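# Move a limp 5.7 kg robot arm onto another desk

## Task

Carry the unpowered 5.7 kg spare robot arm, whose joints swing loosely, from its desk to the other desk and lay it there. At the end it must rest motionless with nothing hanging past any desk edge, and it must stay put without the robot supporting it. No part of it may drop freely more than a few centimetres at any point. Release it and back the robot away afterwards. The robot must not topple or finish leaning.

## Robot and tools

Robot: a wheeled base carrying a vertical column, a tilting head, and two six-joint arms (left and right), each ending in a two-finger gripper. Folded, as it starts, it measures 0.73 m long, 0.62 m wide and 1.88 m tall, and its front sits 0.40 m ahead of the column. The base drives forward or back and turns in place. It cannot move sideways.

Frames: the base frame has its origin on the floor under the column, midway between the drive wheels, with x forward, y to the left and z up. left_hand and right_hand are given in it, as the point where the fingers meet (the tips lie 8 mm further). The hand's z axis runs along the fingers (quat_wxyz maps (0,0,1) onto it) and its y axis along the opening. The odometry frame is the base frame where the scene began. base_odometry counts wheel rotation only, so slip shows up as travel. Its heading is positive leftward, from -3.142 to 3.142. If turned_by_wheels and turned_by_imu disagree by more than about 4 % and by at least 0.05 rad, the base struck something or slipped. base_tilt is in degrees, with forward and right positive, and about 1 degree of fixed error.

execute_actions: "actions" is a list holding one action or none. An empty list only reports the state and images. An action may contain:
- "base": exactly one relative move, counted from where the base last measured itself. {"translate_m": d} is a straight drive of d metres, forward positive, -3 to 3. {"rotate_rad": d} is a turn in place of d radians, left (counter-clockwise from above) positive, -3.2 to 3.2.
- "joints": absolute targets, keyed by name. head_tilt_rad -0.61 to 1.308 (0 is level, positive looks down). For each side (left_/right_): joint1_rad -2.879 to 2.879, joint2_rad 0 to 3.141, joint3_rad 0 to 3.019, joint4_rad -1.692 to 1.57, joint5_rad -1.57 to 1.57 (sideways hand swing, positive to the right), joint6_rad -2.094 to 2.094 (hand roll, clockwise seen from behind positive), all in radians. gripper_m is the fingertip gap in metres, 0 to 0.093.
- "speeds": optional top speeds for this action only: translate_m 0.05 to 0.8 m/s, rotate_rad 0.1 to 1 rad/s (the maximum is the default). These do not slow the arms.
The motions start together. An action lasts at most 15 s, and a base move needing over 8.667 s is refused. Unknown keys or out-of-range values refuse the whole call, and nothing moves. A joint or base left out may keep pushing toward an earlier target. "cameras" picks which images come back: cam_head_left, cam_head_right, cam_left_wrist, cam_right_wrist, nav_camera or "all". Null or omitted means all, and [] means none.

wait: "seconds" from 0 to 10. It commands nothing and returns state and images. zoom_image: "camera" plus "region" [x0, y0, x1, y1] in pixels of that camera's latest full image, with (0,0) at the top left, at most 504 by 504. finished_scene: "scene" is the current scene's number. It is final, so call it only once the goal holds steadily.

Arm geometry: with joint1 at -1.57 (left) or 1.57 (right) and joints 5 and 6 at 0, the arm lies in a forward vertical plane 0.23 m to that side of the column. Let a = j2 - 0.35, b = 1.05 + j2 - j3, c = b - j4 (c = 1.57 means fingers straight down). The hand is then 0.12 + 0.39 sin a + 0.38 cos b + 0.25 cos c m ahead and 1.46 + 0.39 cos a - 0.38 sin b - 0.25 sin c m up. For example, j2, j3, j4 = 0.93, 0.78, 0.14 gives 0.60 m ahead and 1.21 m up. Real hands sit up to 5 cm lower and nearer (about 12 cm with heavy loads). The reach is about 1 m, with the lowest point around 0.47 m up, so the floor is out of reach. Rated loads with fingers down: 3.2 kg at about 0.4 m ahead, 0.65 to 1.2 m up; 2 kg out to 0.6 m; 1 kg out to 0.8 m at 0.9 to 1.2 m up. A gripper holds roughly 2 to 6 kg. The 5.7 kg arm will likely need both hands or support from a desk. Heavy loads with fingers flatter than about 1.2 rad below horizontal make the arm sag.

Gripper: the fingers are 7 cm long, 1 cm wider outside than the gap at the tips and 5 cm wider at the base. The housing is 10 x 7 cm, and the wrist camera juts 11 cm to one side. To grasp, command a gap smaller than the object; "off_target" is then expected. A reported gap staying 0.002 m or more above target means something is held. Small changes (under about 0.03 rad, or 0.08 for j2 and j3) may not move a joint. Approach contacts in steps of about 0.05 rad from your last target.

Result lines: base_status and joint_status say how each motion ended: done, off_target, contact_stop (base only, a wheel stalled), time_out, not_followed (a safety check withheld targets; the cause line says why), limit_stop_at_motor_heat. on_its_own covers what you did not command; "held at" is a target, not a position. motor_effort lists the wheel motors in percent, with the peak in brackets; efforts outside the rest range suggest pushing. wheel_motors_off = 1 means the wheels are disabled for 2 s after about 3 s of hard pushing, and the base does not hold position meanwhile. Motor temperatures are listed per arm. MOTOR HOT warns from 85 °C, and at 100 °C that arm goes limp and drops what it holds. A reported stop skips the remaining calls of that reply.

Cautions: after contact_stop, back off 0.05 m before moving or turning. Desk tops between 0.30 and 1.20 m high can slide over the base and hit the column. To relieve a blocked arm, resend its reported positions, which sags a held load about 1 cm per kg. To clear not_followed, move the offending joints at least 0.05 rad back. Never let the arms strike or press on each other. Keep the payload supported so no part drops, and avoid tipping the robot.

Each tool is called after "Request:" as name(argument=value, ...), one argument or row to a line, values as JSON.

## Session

Request:
execute_actions(
  actions=[],
)

Scene clock: 0.00 s.
Motor temperatures (°C, as the motors report them): left_arm=[27 30 26 29 29 28] | right_arm=[27 30 27 28 28 28]
base_odometry: x=+0.000 y=+0.000 heading=+0.000 (m, m, rad; odometry frame)
turned_by_wheels: +0.000 (rad since the last result)
turned_by_imu: +0.000 (rad since the last result)
base_tilt: forward=+0.0 right=-0.4 (deg)
base_status: not commanded
joint_positions: head_tilt_rad=+0.878 left_joint1_rad=-1.540 left_joint2_rad=+0.885 left_joint3_rad=+0.396 left_joint4_rad=-0.908 left_joint5_rad=-0.047 left_joint6_rad=+0.057 left_gripper_m=+0.094 right_joint1_rad=+1.567 right_joint2_rad=+0.865 right_joint3_rad=+0.379 right_joint4_rad=-0.973 right_joint5_rad=+0.023 right_joint6_rad=+0.049 right_gripper_m=+0.094
joint_status: not commanded
wheel_motors_off: 0
motor_effort: left_wheel=+1 right_wheel=+0 (%)
left_hand: x=+0.1463 y=+0.2391 z=+1.2473 quat_wxyz=(+0.424, -0.023, -0.905, -0.018) (m; base frame)
right_hand: x=+0.1315 y=-0.2302 z=+1.2628 quat_wxyz=(+0.450, -0.018, -0.892, +0.023) (m; base frame)
pictures: cam_head_left, cam_head_right, cam_left_wrist, cam_right_wrist, nav_camera
camera_calibration (this result's frames):
cam_head_left: T_world_to_cam=[[-0.00711562, -0.999936, -0.00878004, 0.0424543], [-0.720384, 0.0112155, -0.693485, 1.10263], [0.693539, 0.00139042, -0.720417, 1.01278], [0, 0, 0, 1]] pos_world=[0.0922166, 0.0286768, 1.49465]
cam_head_right: T_world_to_cam=[[-0.0178629, -0.999825, -0.00556969, -0.0311989], [-0.714166, 0.0166576, -0.699778, 1.10652], [0.699749, -0.00852243, -0.714338, 0.998152], [0, 0, 0, 1]] pos_world=[0.0912246, -0.0411187, 1.48716]
cam_left_wrist: T_world_to_cam=[[-0.0632577, -0.997913, -0.0129318, 0.261447], [-0.0677539, -0.00863366, 0.997665, -1.23105], [-0.995695, 0.0639862, -0.0670664, 0.336624], [0, 0, 0, 1]] pos_world=[0.268305, 0.228734, 1.25413]
cam_right_wrist: T_world_to_cam=[[-0.0123886, -0.998374, 0.0556459, -0.296069], [-0.00157835, 0.0556697, 0.998448, -1.24735], [-0.999922, 0.0122815, -0.00226545, 0.258313], [0, 0, 0, 1]] pos_world=[0.252656, -0.229321, 1.26247]
Images, in order (width x height): cam_head_left 896x504, cam_head_right 896x504, cam_left_wrist 616x616, cam_right_wrist 616x616, nav_camera 896x504.

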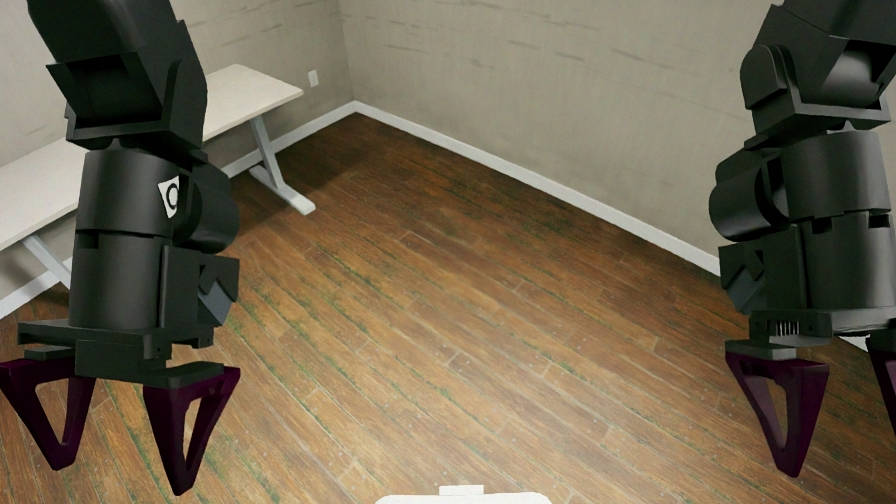

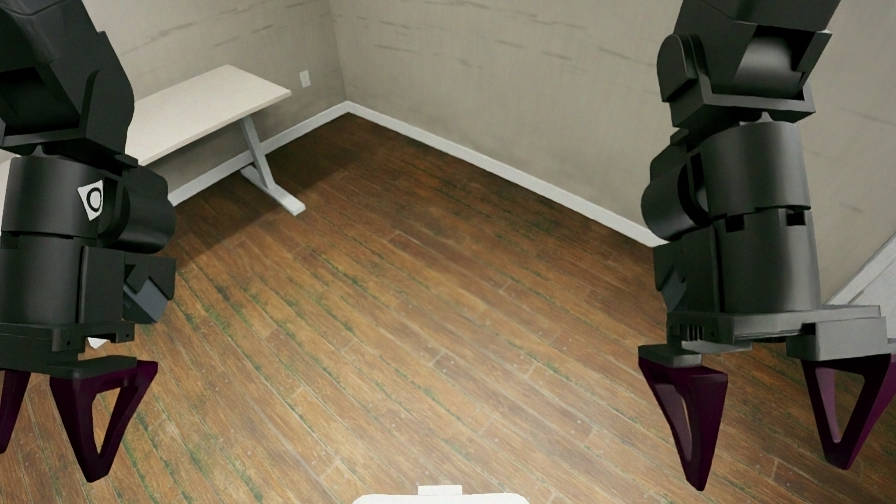

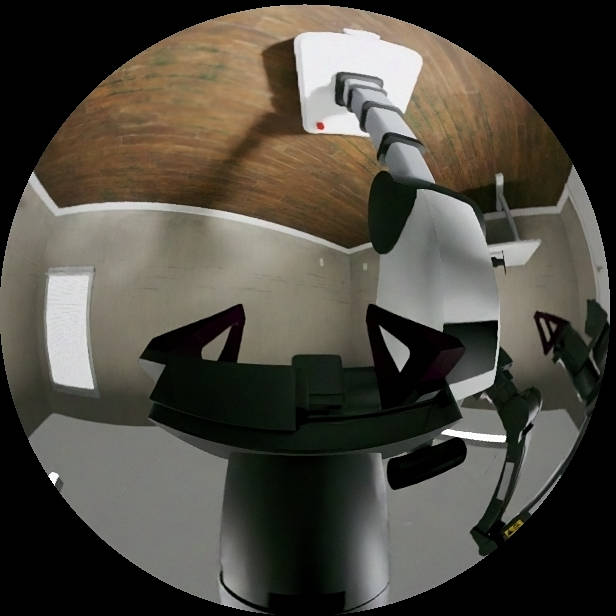

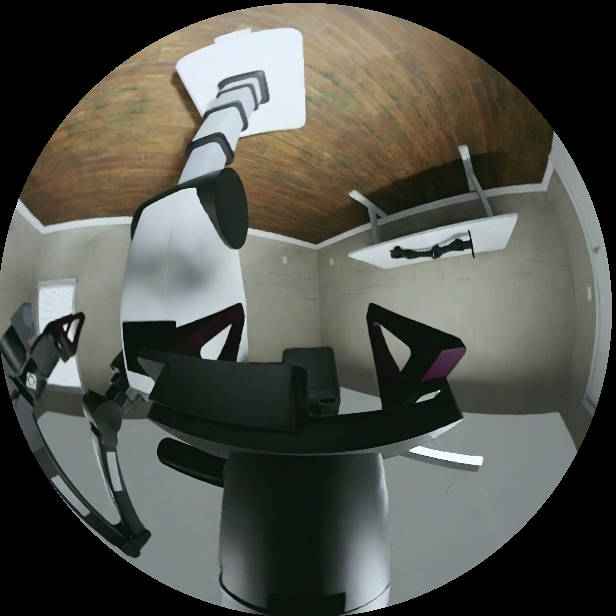

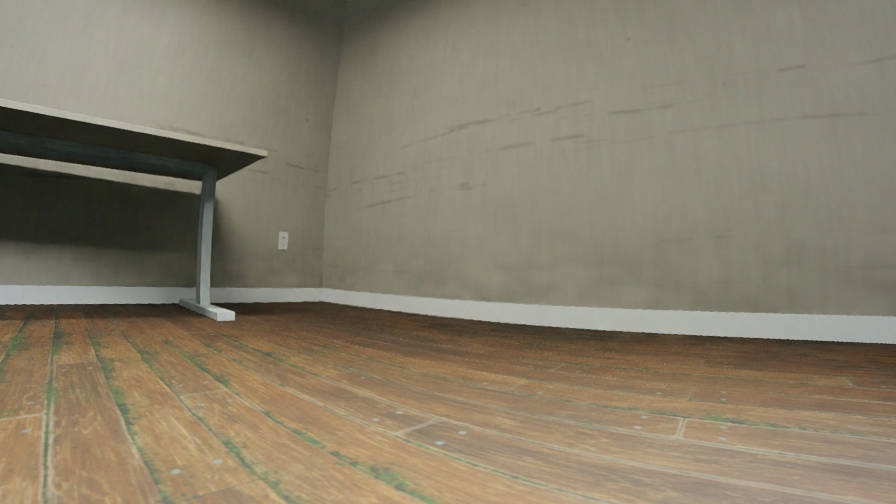

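Request:
execute_actions(
  actions=[
    {"base":{"rotate_rad":-2.3},"joints":{"head_tilt_rad":0.5,"left_joint1_rad":-1.57,"left_joint2_rad":1.49,"left_joint3_rad":0.77,"left_joint4_rad":0.2,"left_joint5_rad":0,"left_joint6_rad":1.6,"right_joint1_rad":1.57,"right_joint2_rad":1.49,"right_joint3_rad":0.77,"right_joint4_rad":0.2,"right_joint5_rad":0,"right_joint6_rad":-1.57}},
  ],
  cameras=["cam_head_left","cam_head_right"],
)

Scene clock: 8.20 s.
Motor temperatures (°C, as the motors report them): left_arm=[27 30 26 29 29 28] | right_arm=[27 31 27 28 28 28]
base_odometry: x=+0.000 y=+0.000 heading=-2.300 (m, m, rad; odometry frame)
turned_by_wheels: -2.300 (rad since the last result)
turned_by_imu: -2.325 (rad since the last result)
base_tilt: forward=+0.1 right=-0.3 (deg)
base_status: done
joint_positions: head_tilt_rad=+0.518 left_joint1_rad=-1.562 left_joint2_rad=+1.498 left_joint3_rad=+0.773 left_joint4_rad=+0.189 left_joint5_rad=-0.003 left_joint6_rad=+1.593 left_gripper_m=+0.094 right_joint1_rad=+1.567 right_joint2_rad=+1.496 right_joint3_rad=+0.780 right_joint4_rad=+0.192 right_joint5_rad=+0.001 right_joint6_rad=-1.562 right_gripper_m=+0.094
joint_status: all done
wheel_motors_off: 0
motor_effort: left_wheel=+1(41) right_wheel=+0(28) (%)
left_hand: x=+0.3957 y=+0.2297 z=+0.9926 quat_wxyz=(+0.008, -0.713, -0.701, +0.001) (m; base frame)
right_hand: x=+0.4019 y=-0.2277 z=+0.9928 quat_wxyz=(+0.002, +0.703, -0.711, +0.001) (m; base frame)
pictures: cam_head_left, cam_head_right
camera_calibration (this result's frames):
cam_head_left: T_world_to_cam=[[-0.0035653, -0.999936, -0.0107243, 0.0452709], [-0.429806, 0.0112155, -0.902852, 1.41052], [0.902914, 0.00139042, -0.429819, 0.554787], [0, 0, 0, 1]] pos_world=[0.105488, 0.0286768, 1.51244]
cam_head_right: T_world_to_cam=[[-0.0147545, -0.999825, -0.011507, -0.0222109], [-0.42177, 0.0166576, -0.90655, 1.41033], [0.906583, -0.00852243, -0.421941, 0.537519], [0, 0, 0, 1]] pos_world=[0.107199, -0.0411187, 1.50508]
Images, in order (width x height): cam_head_left 896x504, cam_head_right 896x504.

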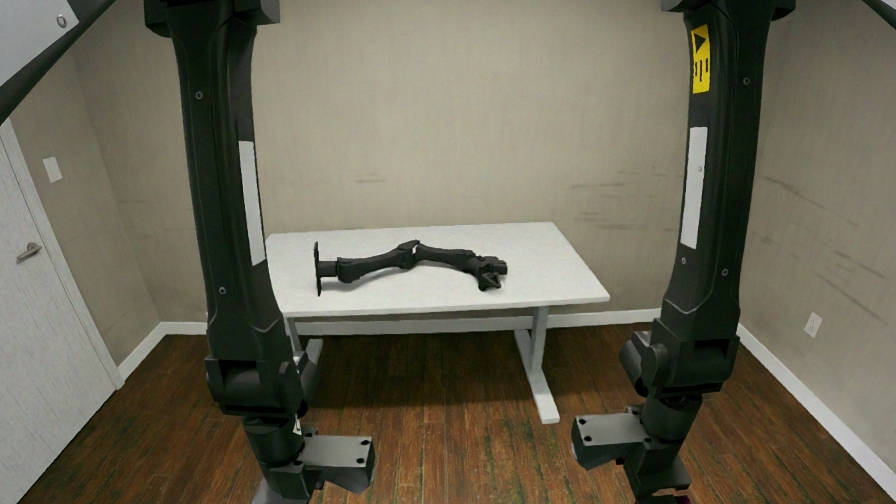

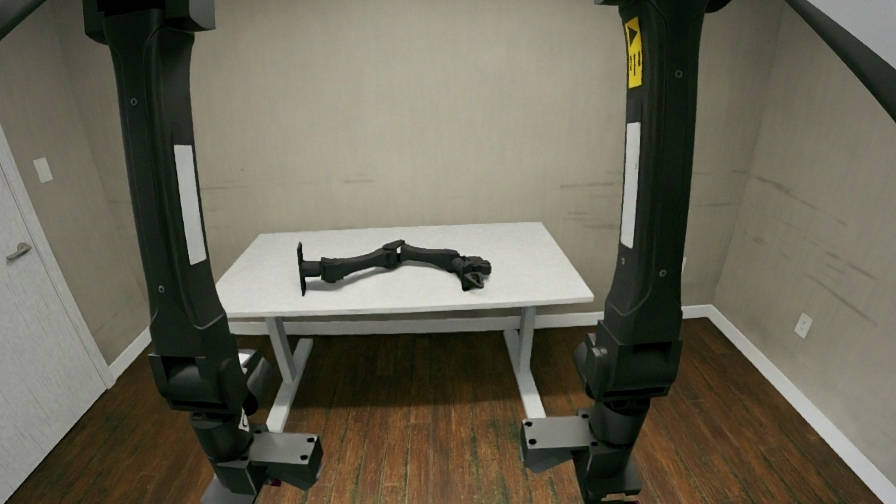

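Request:
execute_actions(
  actions=[
    {"base":{"rotate_rad":0.27}},
  ],
  cameras=[],
)

Request:
execute_actions(
  actions=[
    {"base":{"translate_m":0.75}},
  ],
  cameras=[],
)

Request:
execute_actions(
  actions=[
    {"base":{"rotate_rad":-0.255},"joints":{"head_tilt_rad":0.8}},
  ],
)

Scene clock: 17.20 s.
Motor temperatures (°C, as the motors report them): left_arm=[27 31 27 29 29 28] | right_arm=[27 31 27 28 28 28]
base_odometry: x=+0.000 y=+0.000 heading=-2.030 (m, m, rad; odometry frame)
turned_by_wheels: +0.270 (rad since the last result)
turned_by_imu: +0.274 (rad since the last result)
base_tilt: forward=+0.1 right=-0.3 (deg)
base_status: done
joint_positions: head_tilt_rad=+0.518 left_joint1_rad=-1.563 left_joint2_rad=+1.498 left_joint3_rad=+0.773 left_joint4_rad=+0.189 left_joint5_rad=-0.002 left_joint6_rad=+1.593 left_gripper_m=+0.094 right_joint1_rad=+1.569 right_joint2_rad=+1.496 right_joint3_rad=+0.780 right_joint4_rad=+0.192 right_joint5_rad=+0.001 right_joint6_rad=-1.562 right_gripper_m=+0.094
joint_status: not commanded
wheel_motors_off: 0
motor_effort: left_wheel=+0(23) right_wheel=+0(22) (%)
left_hand: x=+0.3957 y=+0.2292 z=+0.9926 quat_wxyz=(+0.008, -0.713, -0.701, +0.001) (m; base frame)
right_hand: x=+0.4019 y=-0.2269 z=+0.9928 quat_wxyz=(+0.001, +0.704, -0.710, +0.001) (m; base frame)
pictures: none
No camera images: the call's "cameras" was empty. Leave "cameras" out to get every camera's image.

Scene clock: 20.03 s.
Motor temperatures (°C, as the motors report them): left_arm=[27 31 27 29 29 28] | right_arm=[27 32 27 28 28 28]
base_odometry: x=-0.333 y=-0.672 heading=-2.030 (m, m, rad; odometry frame)
turned_by_wheels: +0.000 (rad since the last result)
turned_by_imu: -0.003 (rad since the last result)
base_tilt: forward=+0.0 right=-0.5 (deg)
base_status: done
joint_positions: head_tilt_rad=+0.518 left_joint1_rad=-1.563 left_joint2_rad=+1.496 left_joint3_rad=+0.772 left_joint4_rad=+0.189 left_joint5_rad=-0.002 left_joint6_rad=+1.593 left_gripper_m=+0.094 right_joint1_rad=+1.569 right_joint2_rad=+1.494 right_joint3_rad=+0.775 right_joint4_rad=+0.192 right_joint5_rad=+0.001 right_joint6_rad=-1.562 right_gripper_m=+0.094
joint_status: not commanded
wheel_motors_off: 0
motor_effort: left_wheel=-1(43) right_wheel=+1(52) (%)
left_hand: x=+0.3962 y=+0.2292 z=+0.9931 quat_wxyz=(+0.007, -0.714, -0.700, +0.001) (m; base frame)
right_hand: x=+0.3999 y=-0.2269 z=+0.9936 quat_wxyz=(+0.002, +0.704, -0.710, +0.000) (m; base frame)
pictures: none
No camera images: the call's "cameras" was empty. Leave "cameras" out to get every camera's image.

Scene clock: 21.37 s.
Motor temperatures (°C, as the motors report them): left_arm=[27 31 27 29 29 28] | right_arm=[27 32 27 28 28 28]
base_odometry: x=-0.333 y=-0.672 heading=-2.284 (m, m, rad; odometry frame)
turned_by_wheels: -0.254 (rad since the last result)
turned_by_imu: -0.255 (rad since the last result)
base_tilt: forward=+0.2 right=-0.3 (deg)
base_status: done
joint_positions: head_tilt_rad=+0.802 left_joint1_rad=-1.564 left_joint2_rad=+1.496 left_joint3_rad=+0.772 left_joint4_rad=+0.189 left_joint5_rad=-0.002 left_joint6_rad=+1.593 left_gripper_m=+0.094 right_joint1_rad=+1.569 right_joint2_rad=+1.494 right_joint3_rad=+0.775 right_joint4_rad=+0.192 right_joint5_rad=+0.001 right_joint6_rad=-1.562 right_gripper_m=+0.094
joint_status: all done
wheel_motors_off: 0
motor_effort: left_wheel=+0(32) right_wheel=-2(39) (%)
left_hand: x=+0.3962 y=+0.2290 z=+0.9931 quat_wxyz=(+0.007, -0.714, -0.700, +0.001) (m; base frame)
right_hand: x=+0.3999 y=-0.2269 z=+0.9936 quat_wxyz=(+0.002, +0.704, -0.710, +0.000) (m; base frame)
pictures: cam_head_left, cam_head_right, cam_left_wrist, cam_right_wrist, nav_camera
camera_calibration (this result's frames):
cam_head_left: T_world_to_cam=[[-0.00642359, -0.999936, -0.00929831, 0.0432178], [-0.665261, 0.0112155, -0.746527, 1.18156], [0.746583, 0.00139042, -0.66529, 0.92523], [0, 0, 0, 1]] pos_world=[0.0955598, 0.0286768, 1.49801]
cam_head_right: T_world_to_cam=[[-0.0173849, -0.999825, -0.00691895, -0.029145], [-0.65858, 0.0166576, -0.752326, 1.18466], [0.75231, -0.00852243, -0.658754, 0.909925], [0, 0, 0, 1]] pos_world=[0.0951433, -0.0411187, 1.49047]
cam_left_wrist: T_world_to_cam=[[-0.999723, 0.022499, 0.00696916, 0.381442], [0.022237, 0.804037, 0.594163, -0.781587], [0.00776462, 0.594153, -0.804314, 0.782216], [0, 0, 0, 1]] pos_world=[0.392643, 0.155086, 1.09088]
cam_right_wrist: T_world_to_cam=[[0.999953, -0.00898598, -0.00358983, -0.395978], [-0.00508394, -0.803531, 0.595241, -0.771228], [-0.00823336, -0.595195, -0.803539, 0.787805], [0, 0, 0, 1]] pos_world=[0.398525, -0.154367, 1.09068]
Images, in order (width x height): cam_head_left 896x504, cam_head_right 896x504, cam_left_wrist 616x616, cam_right_wrist 616x616, nav_camera 896x504.

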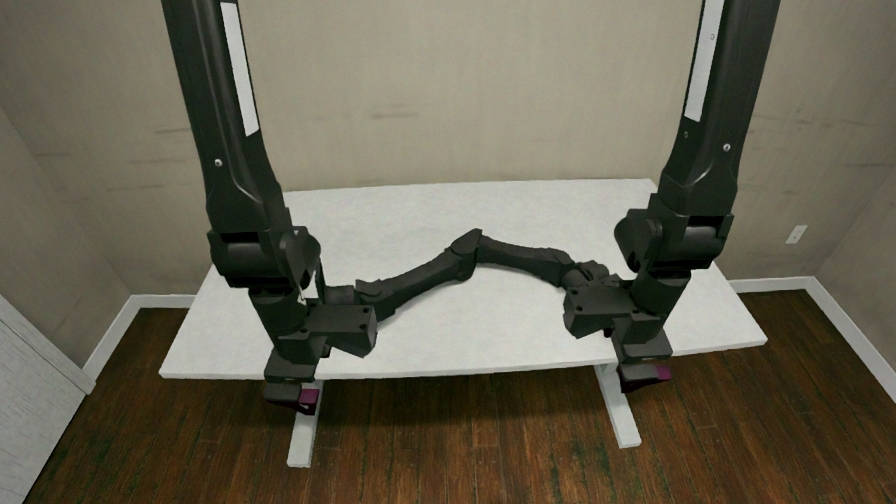

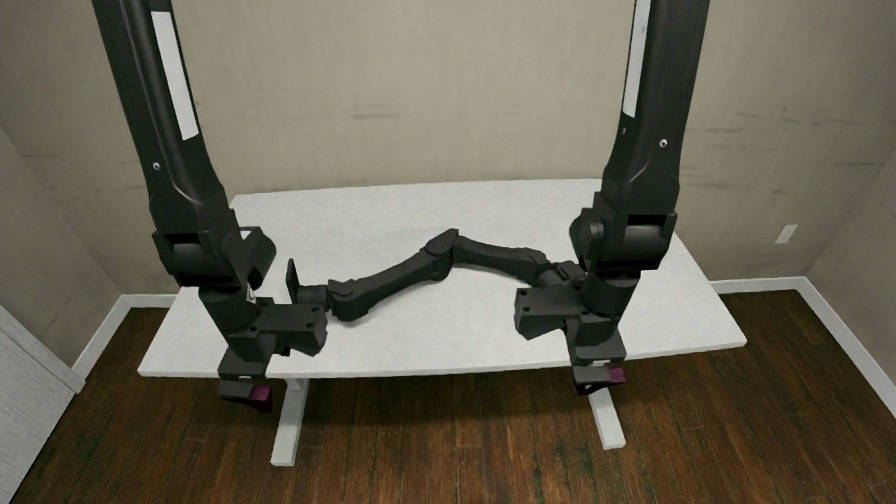

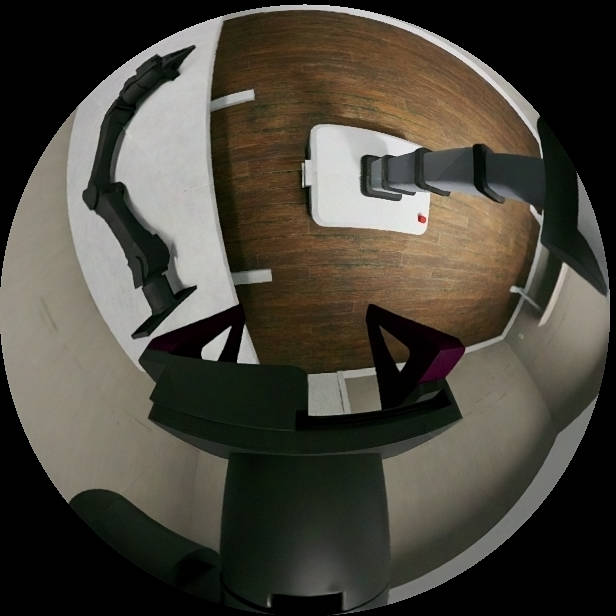

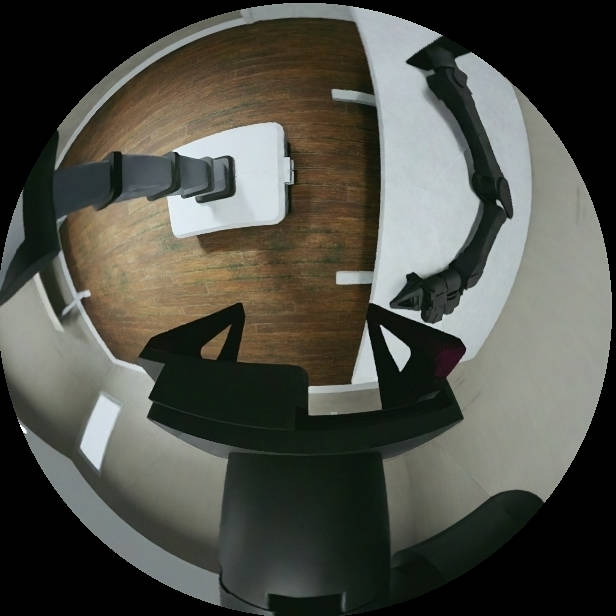

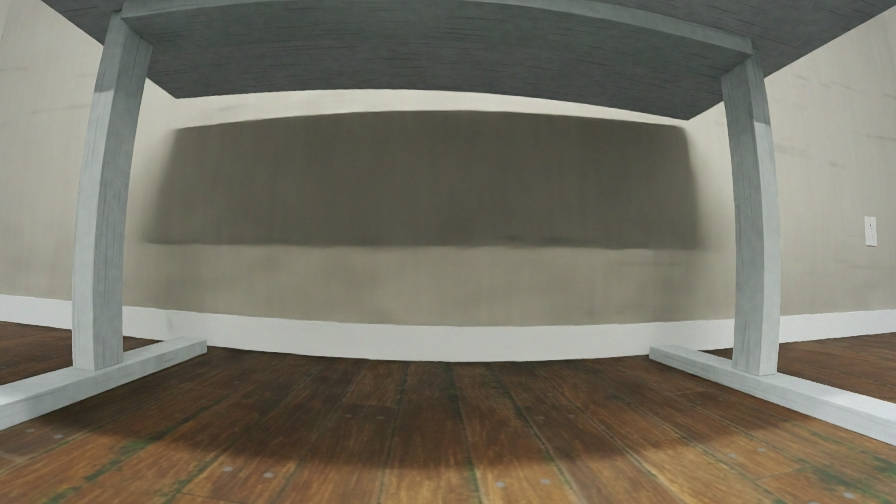

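Request:
execute_actions(
  actions=[
    {"base":{"rotate_rad":-0.22}},
  ],
  cameras=[],
)

Request:
execute_actions(
  actions=[
    {"base":{"translate_m":0.38},"speeds":{"translate_m":0.3}},
  ],
  cameras=[],
)

Request:
execute_actions(
  actions=[
    {"base":{"rotate_rad":0.37},"speeds":{"rotate_rad":0.5},"joints":{"head_tilt_rad":1.2,"left_joint6_rad":1.12,"right_joint6_rad":-1.05}},
  ],
)

Scene clock: 42.83 s.
Motor temperatures (°C, as the motors report them): left_arm=[27 31 27 29 29 28] | right_arm=[27 32 27 28 28 28]
base_odometry: x=-0.333 y=-0.672 heading=-2.504 (m, m, rad; odometry frame)
turned_by_wheels: -0.220 (rad since the last result)
turned_by_imu: -0.222 (rad since the last result)
base_tilt: forward=+0.1 right=-0.4 (deg)
base_status: done
joint_positions: head_tilt_rad=+0.802 left_joint1_rad=-1.564 left_joint2_rad=+1.496 left_joint3_rad=+0.772 left_joint4_rad=+0.189 left_joint5_rad=-0.002 left_joint6_rad=+1.593 left_gripper_m=+0.094 right_joint1_rad=+1.569 right_joint2_rad=+1.494 right_joint3_rad=+0.775 right_joint4_rad=+0.192 right_joint5_rad=+0.001 right_joint6_rad=-1.562 right_gripper_m=+0.094
joint_status: not commanded
wheel_motors_off: 0
motor_effort: left_wheel=+1(22) right_wheel=+0(35) (%)
left_hand: x=+0.3962 y=+0.2288 z=+0.9931 quat_wxyz=(+0.007, -0.714, -0.700, +0.001) (m; base frame)
right_hand: x=+0.3999 y=-0.2267 z=+0.9936 quat_wxyz=(+0.002, +0.704, -0.710, +0.000) (m; base frame)
pictures: none
No camera images: the call's "cameras" was empty. Leave "cameras" out to get every camera's image.

Scene clock: 45.30 s.
Motor temperatures (°C, as the motors report them): left_arm=[27 31 27 29 29 28] | right_arm=[27 32 27 28 28 28]
base_odometry: x=-0.638 y=-0.899 heading=-2.505 (m, m, rad; odometry frame)
turned_by_wheels: +0.000 (rad since the last result)
turned_by_imu: -0.002 (rad since the last result)
base_tilt: forward=+0.1 right=-0.3 (deg)
base_status: done
joint_positions: head_tilt_rad=+0.803 left_joint1_rad=-1.564 left_joint2_rad=+1.496 left_joint3_rad=+0.771 left_joint4_rad=+0.189 left_joint5_rad=-0.002 left_joint6_rad=+1.593 left_gripper_m=+0.094 right_joint1_rad=+1.569 right_joint2_rad=+1.492 right_joint3_rad=+0.772 right_joint4_rad=+0.192 right_joint5_rad=+0.001 right_joint6_rad=-1.563 right_gripper_m=+0.094
joint_status: not commanded
wheel_motors_off: 0
motor_effort: left_wheel=+0(52) right_wheel=+0(46) (%)
left_hand: x=+0.3958 y=+0.2288 z=+0.9934 quat_wxyz=(+0.007, -0.714, -0.700, +0.001) (m; base frame)
right_hand: x=+0.3989 y=-0.2267 z=+0.9944 quat_wxyz=(+0.002, +0.704, -0.710, +0.000) (m; base frame)
pictures: none
No camera images: the call's "cameras" was empty. Leave "cameras" out to get every camera's image.

Scene clock: 46.83 s.
Motor temperatures (°C, as the motors report them): left_arm=[27 31 27 29 29 28] | right_arm=[27 32 27 28 28 28]
base_odometry: x=-0.638 y=-0.899 heading=-2.135 (m, m, rad; odometry frame)
turned_by_wheels: +0.370 (rad since the last result)
turned_by_imu: +0.372 (rad since the last result)
base_tilt: forward=+0.1 right=-0.3 (deg)
base_status: done
joint_positions: head_tilt_rad=+1.198 left_joint1_rad=-1.565 left_joint2_rad=+1.496 left_joint3_rad=+0.771 left_joint4_rad=+0.189 left_joint5_rad=-0.002 left_joint6_rad=+1.127 left_gripper_m=+0.094 right_joint1_rad=+1.569 right_joint2_rad=+1.492 right_joint3_rad=+0.772 right_joint4_rad=+0.192 right_joint5_rad=+0.001 right_joint6_rad=-1.057 right_gripper_m=+0.094
joint_status: all done
wheel_motors_off: 0
motor_effort: left_wheel=-1(38) right_wheel=+0(33) (%)
left_hand: x=+0.3958 y=+0.2284 z=+0.9934 quat_wxyz=(+0.007, -0.533, -0.846, +0.000) (m; base frame)
right_hand: x=+0.3989 y=-0.2269 z=+0.9944 quat_wxyz=(+0.002, +0.504, -0.864, +0.000) (m; base frame)
pictures: cam_head_left, cam_head_right, cam_left_wrist, cam_right_wrist, nav_camera
camera_calibration (this result's frames):
cam_head_left: T_world_to_cam=[[-0.00951166, -0.999936, -0.00610324, 0.0384518], [-0.901631, 0.0112155, -0.43236, 0.709558], [0.432401, 0.00139042, -0.901681, 1.30498], [0, 0, 0, 1]] pos_world=[0.0758515, 0.0286768, 1.48369]
cam_head_right: T_world_to_cam=[[-0.0187084, -0.999825, 0.000317877, -0.0402235], [-0.897703, 0.0166576, -0.440286, 0.716077], [0.440204, -0.00852243, -0.897857, 1.29375], [0, 0, 0, 1]] pos_world=[0.0725588, -0.0411187, 1.47689]
cam_left_wrist: T_world_to_cam=[[-0.903276, -0.429051, 0.00271315, 0.450272], [-0.342674, 0.725205, 0.597203, -0.621823], [-0.258198, 0.53851, -0.802085, 0.898598], [0, 0, 0, 1]] pos_world=[0.425654, 0.160235, 1.09089]
cam_right_wrist: T_world_to_cam=[[0.870563, -0.492048, -0.00282222, -0.453701], [-0.393462, -0.69956, 0.596493, -0.594402], [-0.295478, -0.518174, -0.802614, 0.919548], [0, 0, 0, 1]] pos_world=[0.432806, -0.162577, 1.09132]
Images, in order (width x height): cam_head_left 896x504, cam_head_right 896x504, cam_left_wrist 616x616, cam_right_wrist 616x616, nav_camera 896x504.

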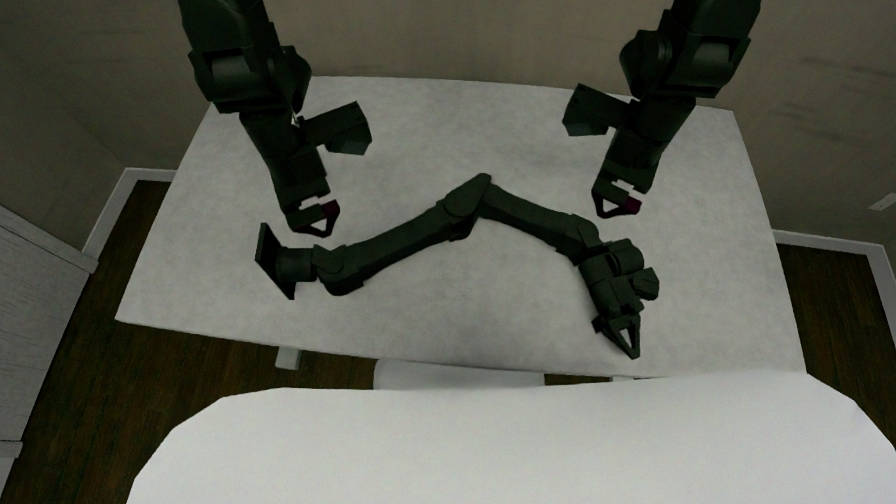

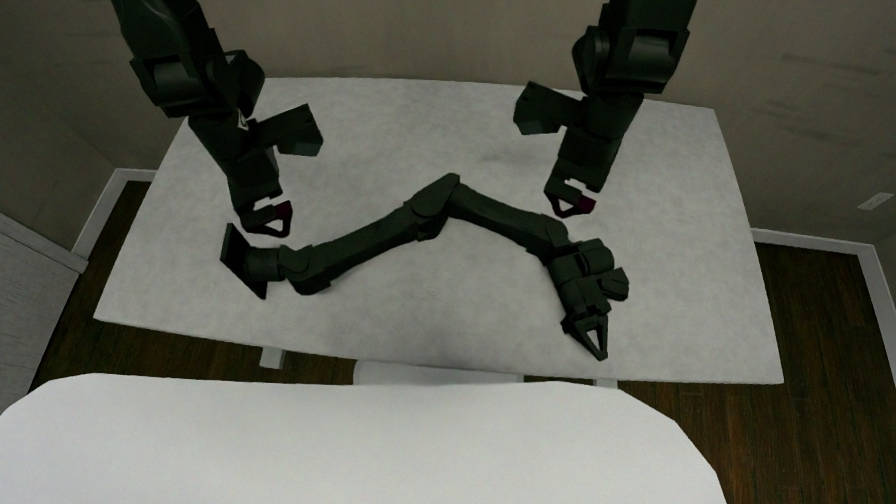

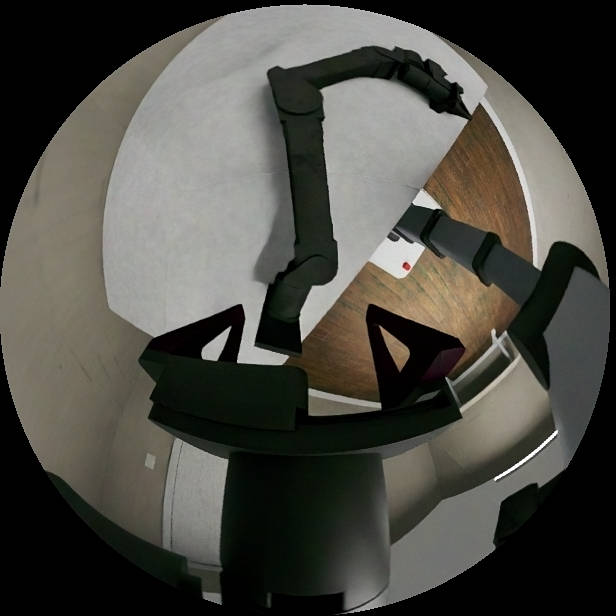

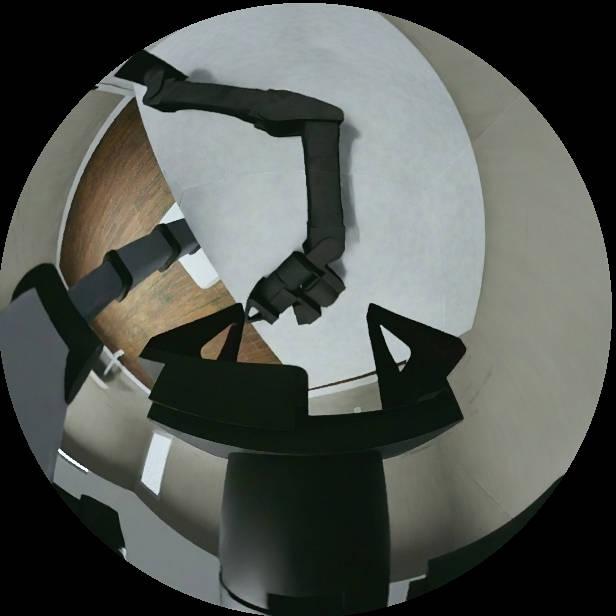

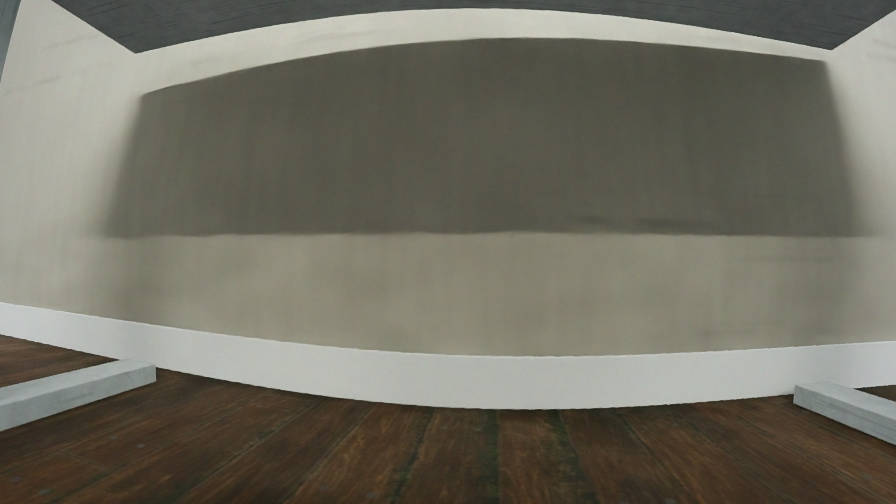

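Request:
execute_actions(
  actions=[
    {"joints":{"left_joint1_rad":-1.615,"left_joint2_rad":1.865,"left_joint3_rad":1.033,"left_joint4_rad":0.312,"left_joint6_rad":1.02,"right_joint1_rad":1.6,"right_joint2_rad":1.823,"right_joint3_rad":1.202,"right_joint4_rad":0.1,"right_joint6_rad":-1.09}},
  ],
  cameras=["cam_head_left","cam_left_wrist","cam_right_wrist"],
)

Scene clock: 60.83 s.
Motor temperatures (°C, as the motors report them): left_arm=[27 32 27 29 29 28] | right_arm=[27 32 27 28 28 28]
base_odometry: x=-0.638 y=-0.899 heading=-2.135 (m, m, rad; odometry frame)
turned_by_wheels: +0.000 (rad since the last result)
turned_by_imu: +0.000 (rad since the last result)
base_tilt: forward=+0.1 right=-0.3 (deg)
base_status: not commanded
joint_positions: head_tilt_rad=+1.198 left_joint1_rad=-1.614 left_joint2_rad=+1.880 left_joint3_rad=+1.035 left_joint4_rad=+0.307 left_joint5_rad=-0.002 left_joint6_rad=+1.026 left_gripper_m=+0.094 right_joint1_rad=+1.600 right_joint2_rad=+1.828 right_joint3_rad=+1.200 right_joint4_rad=+0.110 right_joint5_rad=+0.001 right_joint6_rad=-1.086 right_gripper_m=+0.094
joint_status: all done
wheel_motors_off: 0
motor_effort: left_wheel=-6(7) right_wheel=+2(2) (%)
left_hand: x=+0.3833 y=+0.1961 z=+0.8627 quat_wxyz=(-0.002, -0.500, -0.866, +0.019) (m; base frame)
right_hand: x=+0.4687 y=-0.2048 z=+0.8648 quat_wxyz=(-0.009, +0.523, -0.852, -0.009) (m; base frame)
pictures: cam_head_left, cam_left_wrist, cam_right_wrist
camera_calibration (this result's frames):
cam_head_left: T_world_to_cam=[[-0.0095125, -0.999936, -0.00610193, 0.0384498], [-0.901691, 0.0112155, -0.432236, 0.70937], [0.432276, 0.00139042, -0.90174, 1.30508], [0, 0, 0, 1]] pos_world=[0.0758438, 0.0286768, 1.48369]
cam_left_wrist: T_world_to_cam=[[-0.868205, -0.495503, 0.0263864, 0.404624], [-0.394633, 0.721744, 0.568639, -0.479451], [-0.300807, 0.483283, -0.822164, 0.85238], [0, 0, 0, 1]] pos_world=[0.418492, 0.134593, 0.962754]
cam_right_wrist: T_world_to_cam=[[0.891905, -0.45217, -0.00694379, -0.502159], [-0.367146, -0.732989, 0.572653, -0.47274], [-0.264026, -0.508202, -0.819769, 0.849709], [0, 0, 0, 1]] pos_world=[0.498659, -0.14175, 0.963793]
Images, in order (width x height): cam_head_left 896x504, cam_left_wrist 616x616, cam_right_wrist 616x616.

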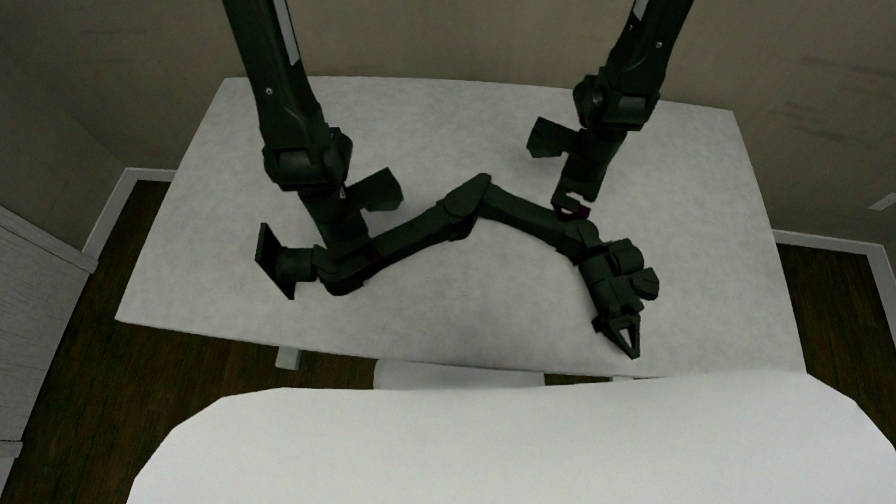

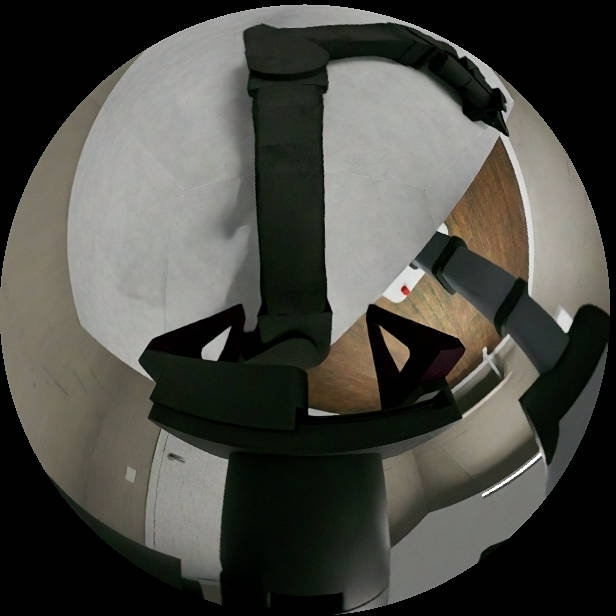

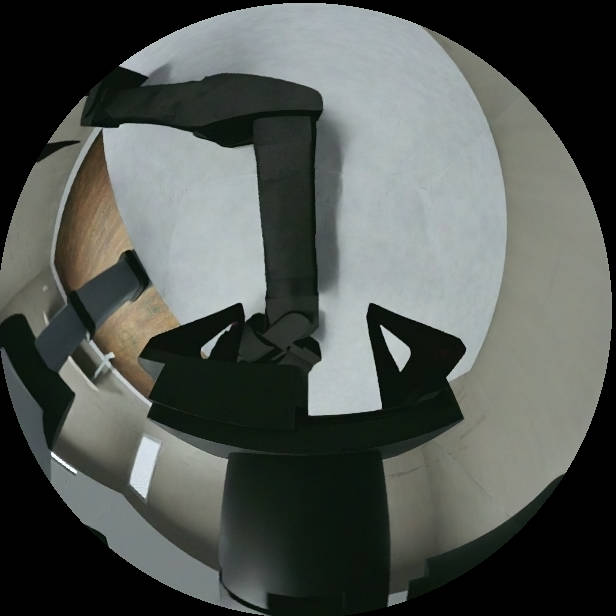

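Request:
execute_actions(
  actions=[
    {"joints":{"left_joint1_rad":-1.6,"left_joint2_rad":2.022,"left_joint3_rad":1.221,"left_joint4_rad":0.28,"right_joint1_rad":1.615,"right_joint2_rad":1.991,"right_joint3_rad":1.33,"right_joint4_rad":0.13}},
  ],
  cameras=["cam_head_left","cam_left_wrist","cam_right_wrist"],
)

Scene clock: 71.27 s.
Motor temperatures (°C, as the motors report them): left_arm=[27 32 27 29 29 28] | right_arm=[27 33 27 28 28 28]
base_odometry: x=-0.638 y=-0.899 heading=-2.135 (m, m, rad; odometry frame)
turned_by_wheels: +0.000 (rad since the last result)
turned_by_imu: +0.000 (rad since the last result)
base_tilt: forward=+0.2 right=-0.2 (deg)
base_status: not commanded
joint_positions: head_tilt_rad=+1.198 left_joint1_rad=-1.611 left_joint2_rad=+2.021 left_joint3_rad=+1.217 left_joint4_rad=+0.291 left_joint5_rad=-0.002 left_joint6_rad=+1.026 left_gripper_m=+0.094 right_joint1_rad=+1.610 right_joint2_rad=+2.001 right_joint3_rad=+1.326 right_joint4_rad=+0.125 right_joint5_rad=+0.001 right_joint6_rad=-1.086 right_gripper_m=+0.094
joint_status: all done
wheel_motors_off: 0
motor_effort: left_wheel=-7(8) right_wheel=+2(2) (%)
left_hand: x=+0.4030 y=+0.1954 z=+0.8038 quat_wxyz=(-0.013, -0.500, -0.866, +0.012) (m; base frame)
right_hand: x=+0.4427 y=-0.1961 z=+0.8009 quat_wxyz=(+0.003, +0.525, -0.851, -0.021) (m; base frame)
pictures: cam_head_left, cam_left_wrist, cam_right_wrist
camera_calibration (this result's frames):
cam_head_left: T_world_to_cam=[[-0.00951252, -0.999936, -0.00610189, 0.0384498], [-0.901693, 0.0112155, -0.432232, 0.709364], [0.432272, 0.00139042, -0.901742, 1.30508], [0, 0, 0, 1]] pos_world=[0.0758435, 0.0286768, 1.48369]
cam_left_wrist: T_world_to_cam=[[-0.867458, -0.497502, 0.00301356, 0.441841], [-0.410891, 0.719829, 0.559477, -0.423427], [-0.28051, 0.484084, -0.828841, 0.807296], [0, 0, 0, 1]] pos_world=[0.43575, 0.133813, 0.904686]
cam_right_wrist: T_world_to_cam=[[0.893806, -0.446682, -0.0398281, -0.448925], [-0.343903, -0.739718, 0.578401, -0.455522], [-0.287823, -0.503281, -0.81478, 0.802359], [0, 0, 0, 1]] pos_world=[0.475534, -0.133673, 0.899341]
Images, in order (width x height): cam_head_left 896x504, cam_left_wrist 616x616, cam_right_wrist 616x616.

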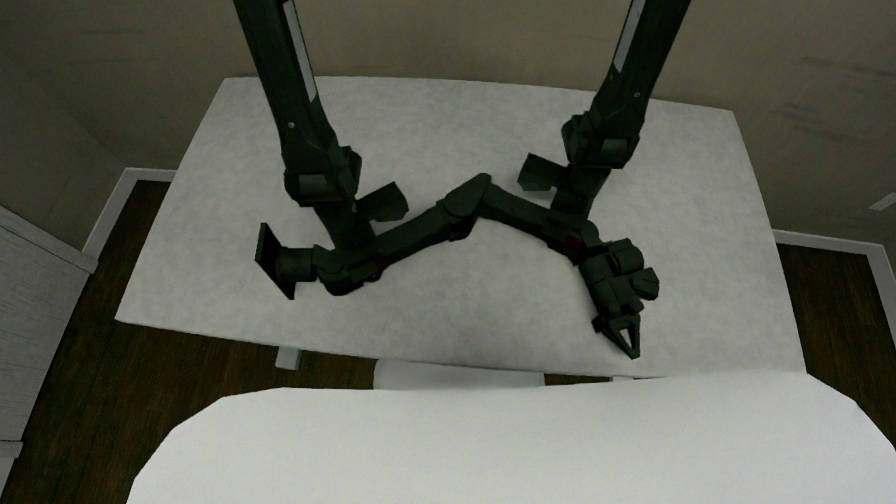

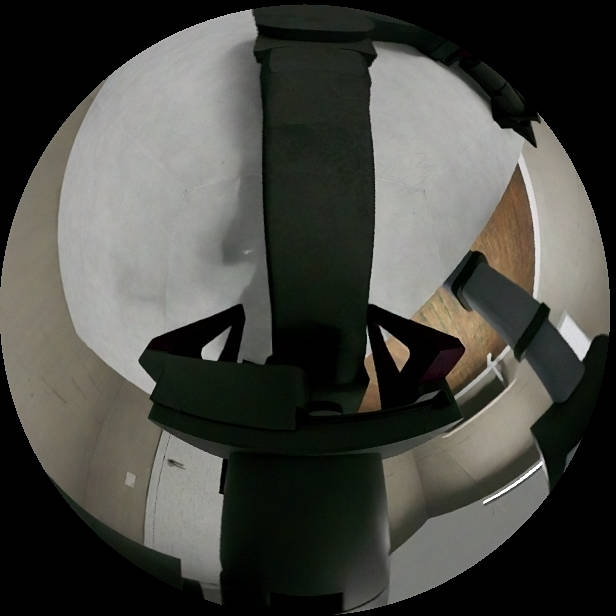

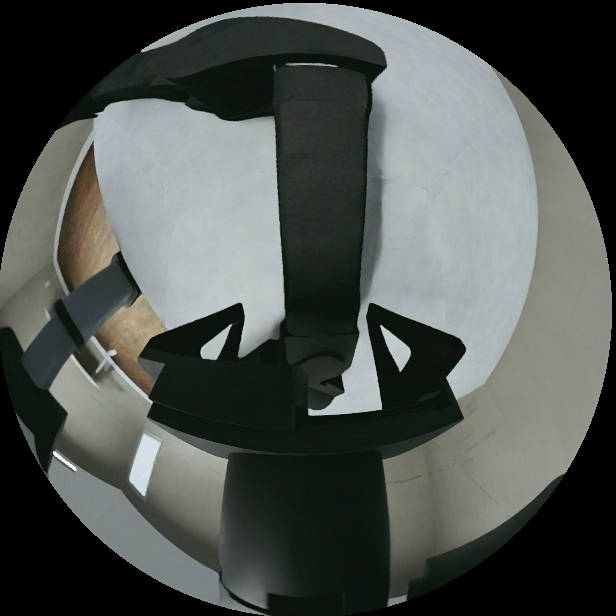

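Request:
execute_actions(
  actions=[
    {"joints":{"left_joint2_rad":2.121,"left_joint3_rad":1.32,"right_joint2_rad":2.091,"right_joint3_rad":1.439}},
  ],
  cameras=["cam_head_left","cam_left_wrist","cam_right_wrist"],
)

Scene clock: 77.40 s.
Motor temperatures (°C, as the motors report them): left_arm=[27 32 27 29 29 28] | right_arm=[27 33 27 28 28 28]
base_odometry: x=-0.638 y=-0.899 heading=-2.135 (m, m, rad; odometry frame)
turned_by_wheels: +0.000 (rad since the last result)
turned_by_imu: +0.000 (rad since the last result)
base_tilt: forward=+0.1 right=-0.4 (deg)
base_status: not commanded
joint_positions: head_tilt_rad=+1.198 left_joint1_rad=-1.613 left_joint2_rad=+2.071 left_joint3_rad=+1.292 left_joint4_rad=+0.286 left_joint5_rad=-0.005 left_joint6_rad=+1.021 left_gripper_m=+0.094 right_joint1_rad=+1.611 right_joint2_rad=+2.088 right_joint3_rad=+1.441 right_joint4_rad=+0.125 right_joint5_rad=+0.001 right_joint6_rad=-1.086 right_gripper_m=+0.094
joint_status: all done
wheel_motors_off: 0
motor_effort: left_wheel=-8(8) right_wheel=+3(4) (%)
left_hand: x=+0.4149 y=+0.1937 z=+0.7823 quat_wxyz=(-0.021, -0.497, -0.867, +0.006) (m; base frame)
right_hand: x=+0.4560 y=-0.1943 z=+0.7663 quat_wxyz=(-0.009, +0.525, -0.851, -0.014) (m; base frame)
pictures: cam_head_left, cam_left_wrist, cam_right_wrist
camera_calibration (this result's frames):
cam_head_left: T_world_to_cam=[[-0.00951295, -0.999936, -0.00610122, 0.0384488], [-0.901723, 0.0112155, -0.432168, 0.709267], [0.432209, 0.00139042, -0.901773, 1.30513], [0, 0, 0, 1]] pos_world=[0.0758396, 0.0286768, 1.48369]
cam_left_wrist: T_world_to_cam=[[-0.864743, -0.501985, -0.0152148, 0.465332], [-0.425791, 0.71675, 0.552242, -0.392802], [-0.266312, 0.484025, -0.833545, 0.791466], [0, 0, 0, 1]] pos_world=[0.445918, 0.132041, 0.883724]
cam_right_wrist: T_world_to_cam=[[0.894232, -0.447352, -0.0150059, -0.480803], [-0.360644, -0.739954, 0.567807, -0.41394], [-0.265113, -0.502339, -0.823025, 0.775056], [0, 0, 0, 1]] pos_world=[0.486142, -0.132043, 0.865713]
Images, in order (width x height): cam_head_left 896x504, cam_left_wrist 616x616, cam_right_wrist 616x616.

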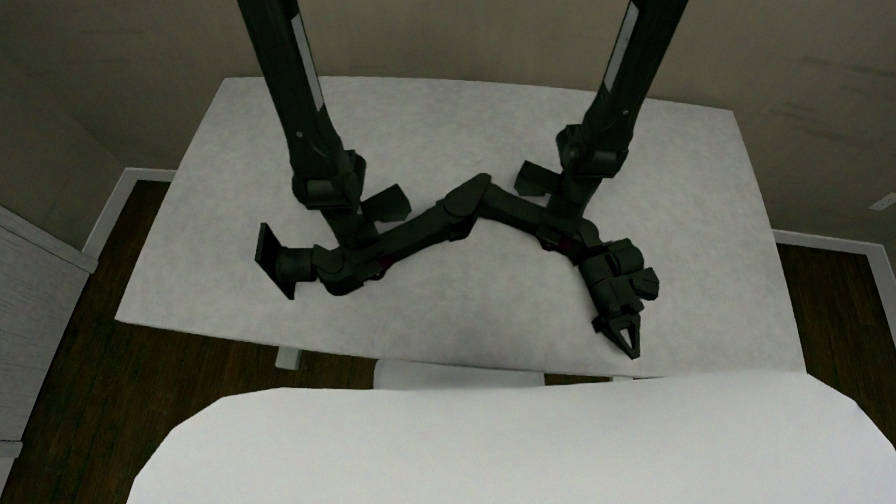

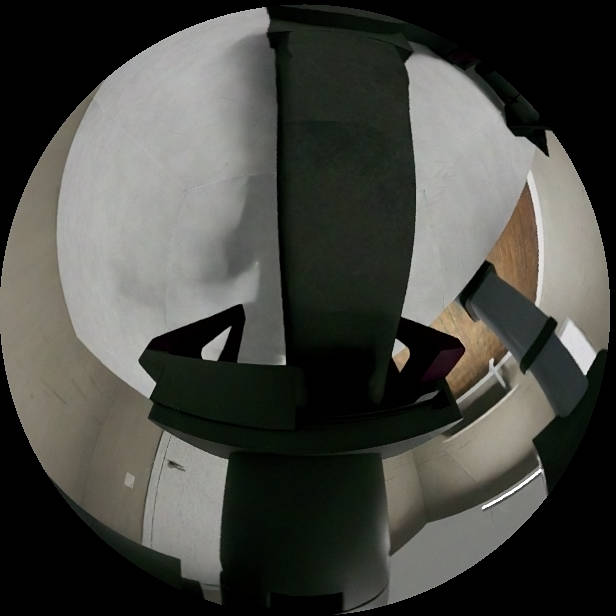

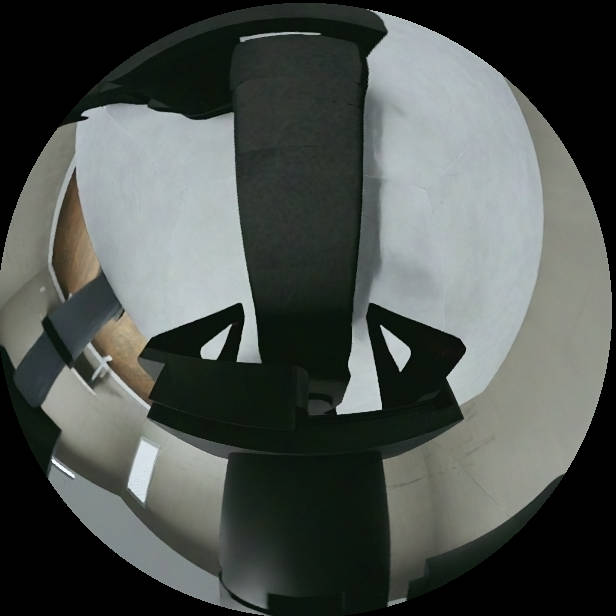

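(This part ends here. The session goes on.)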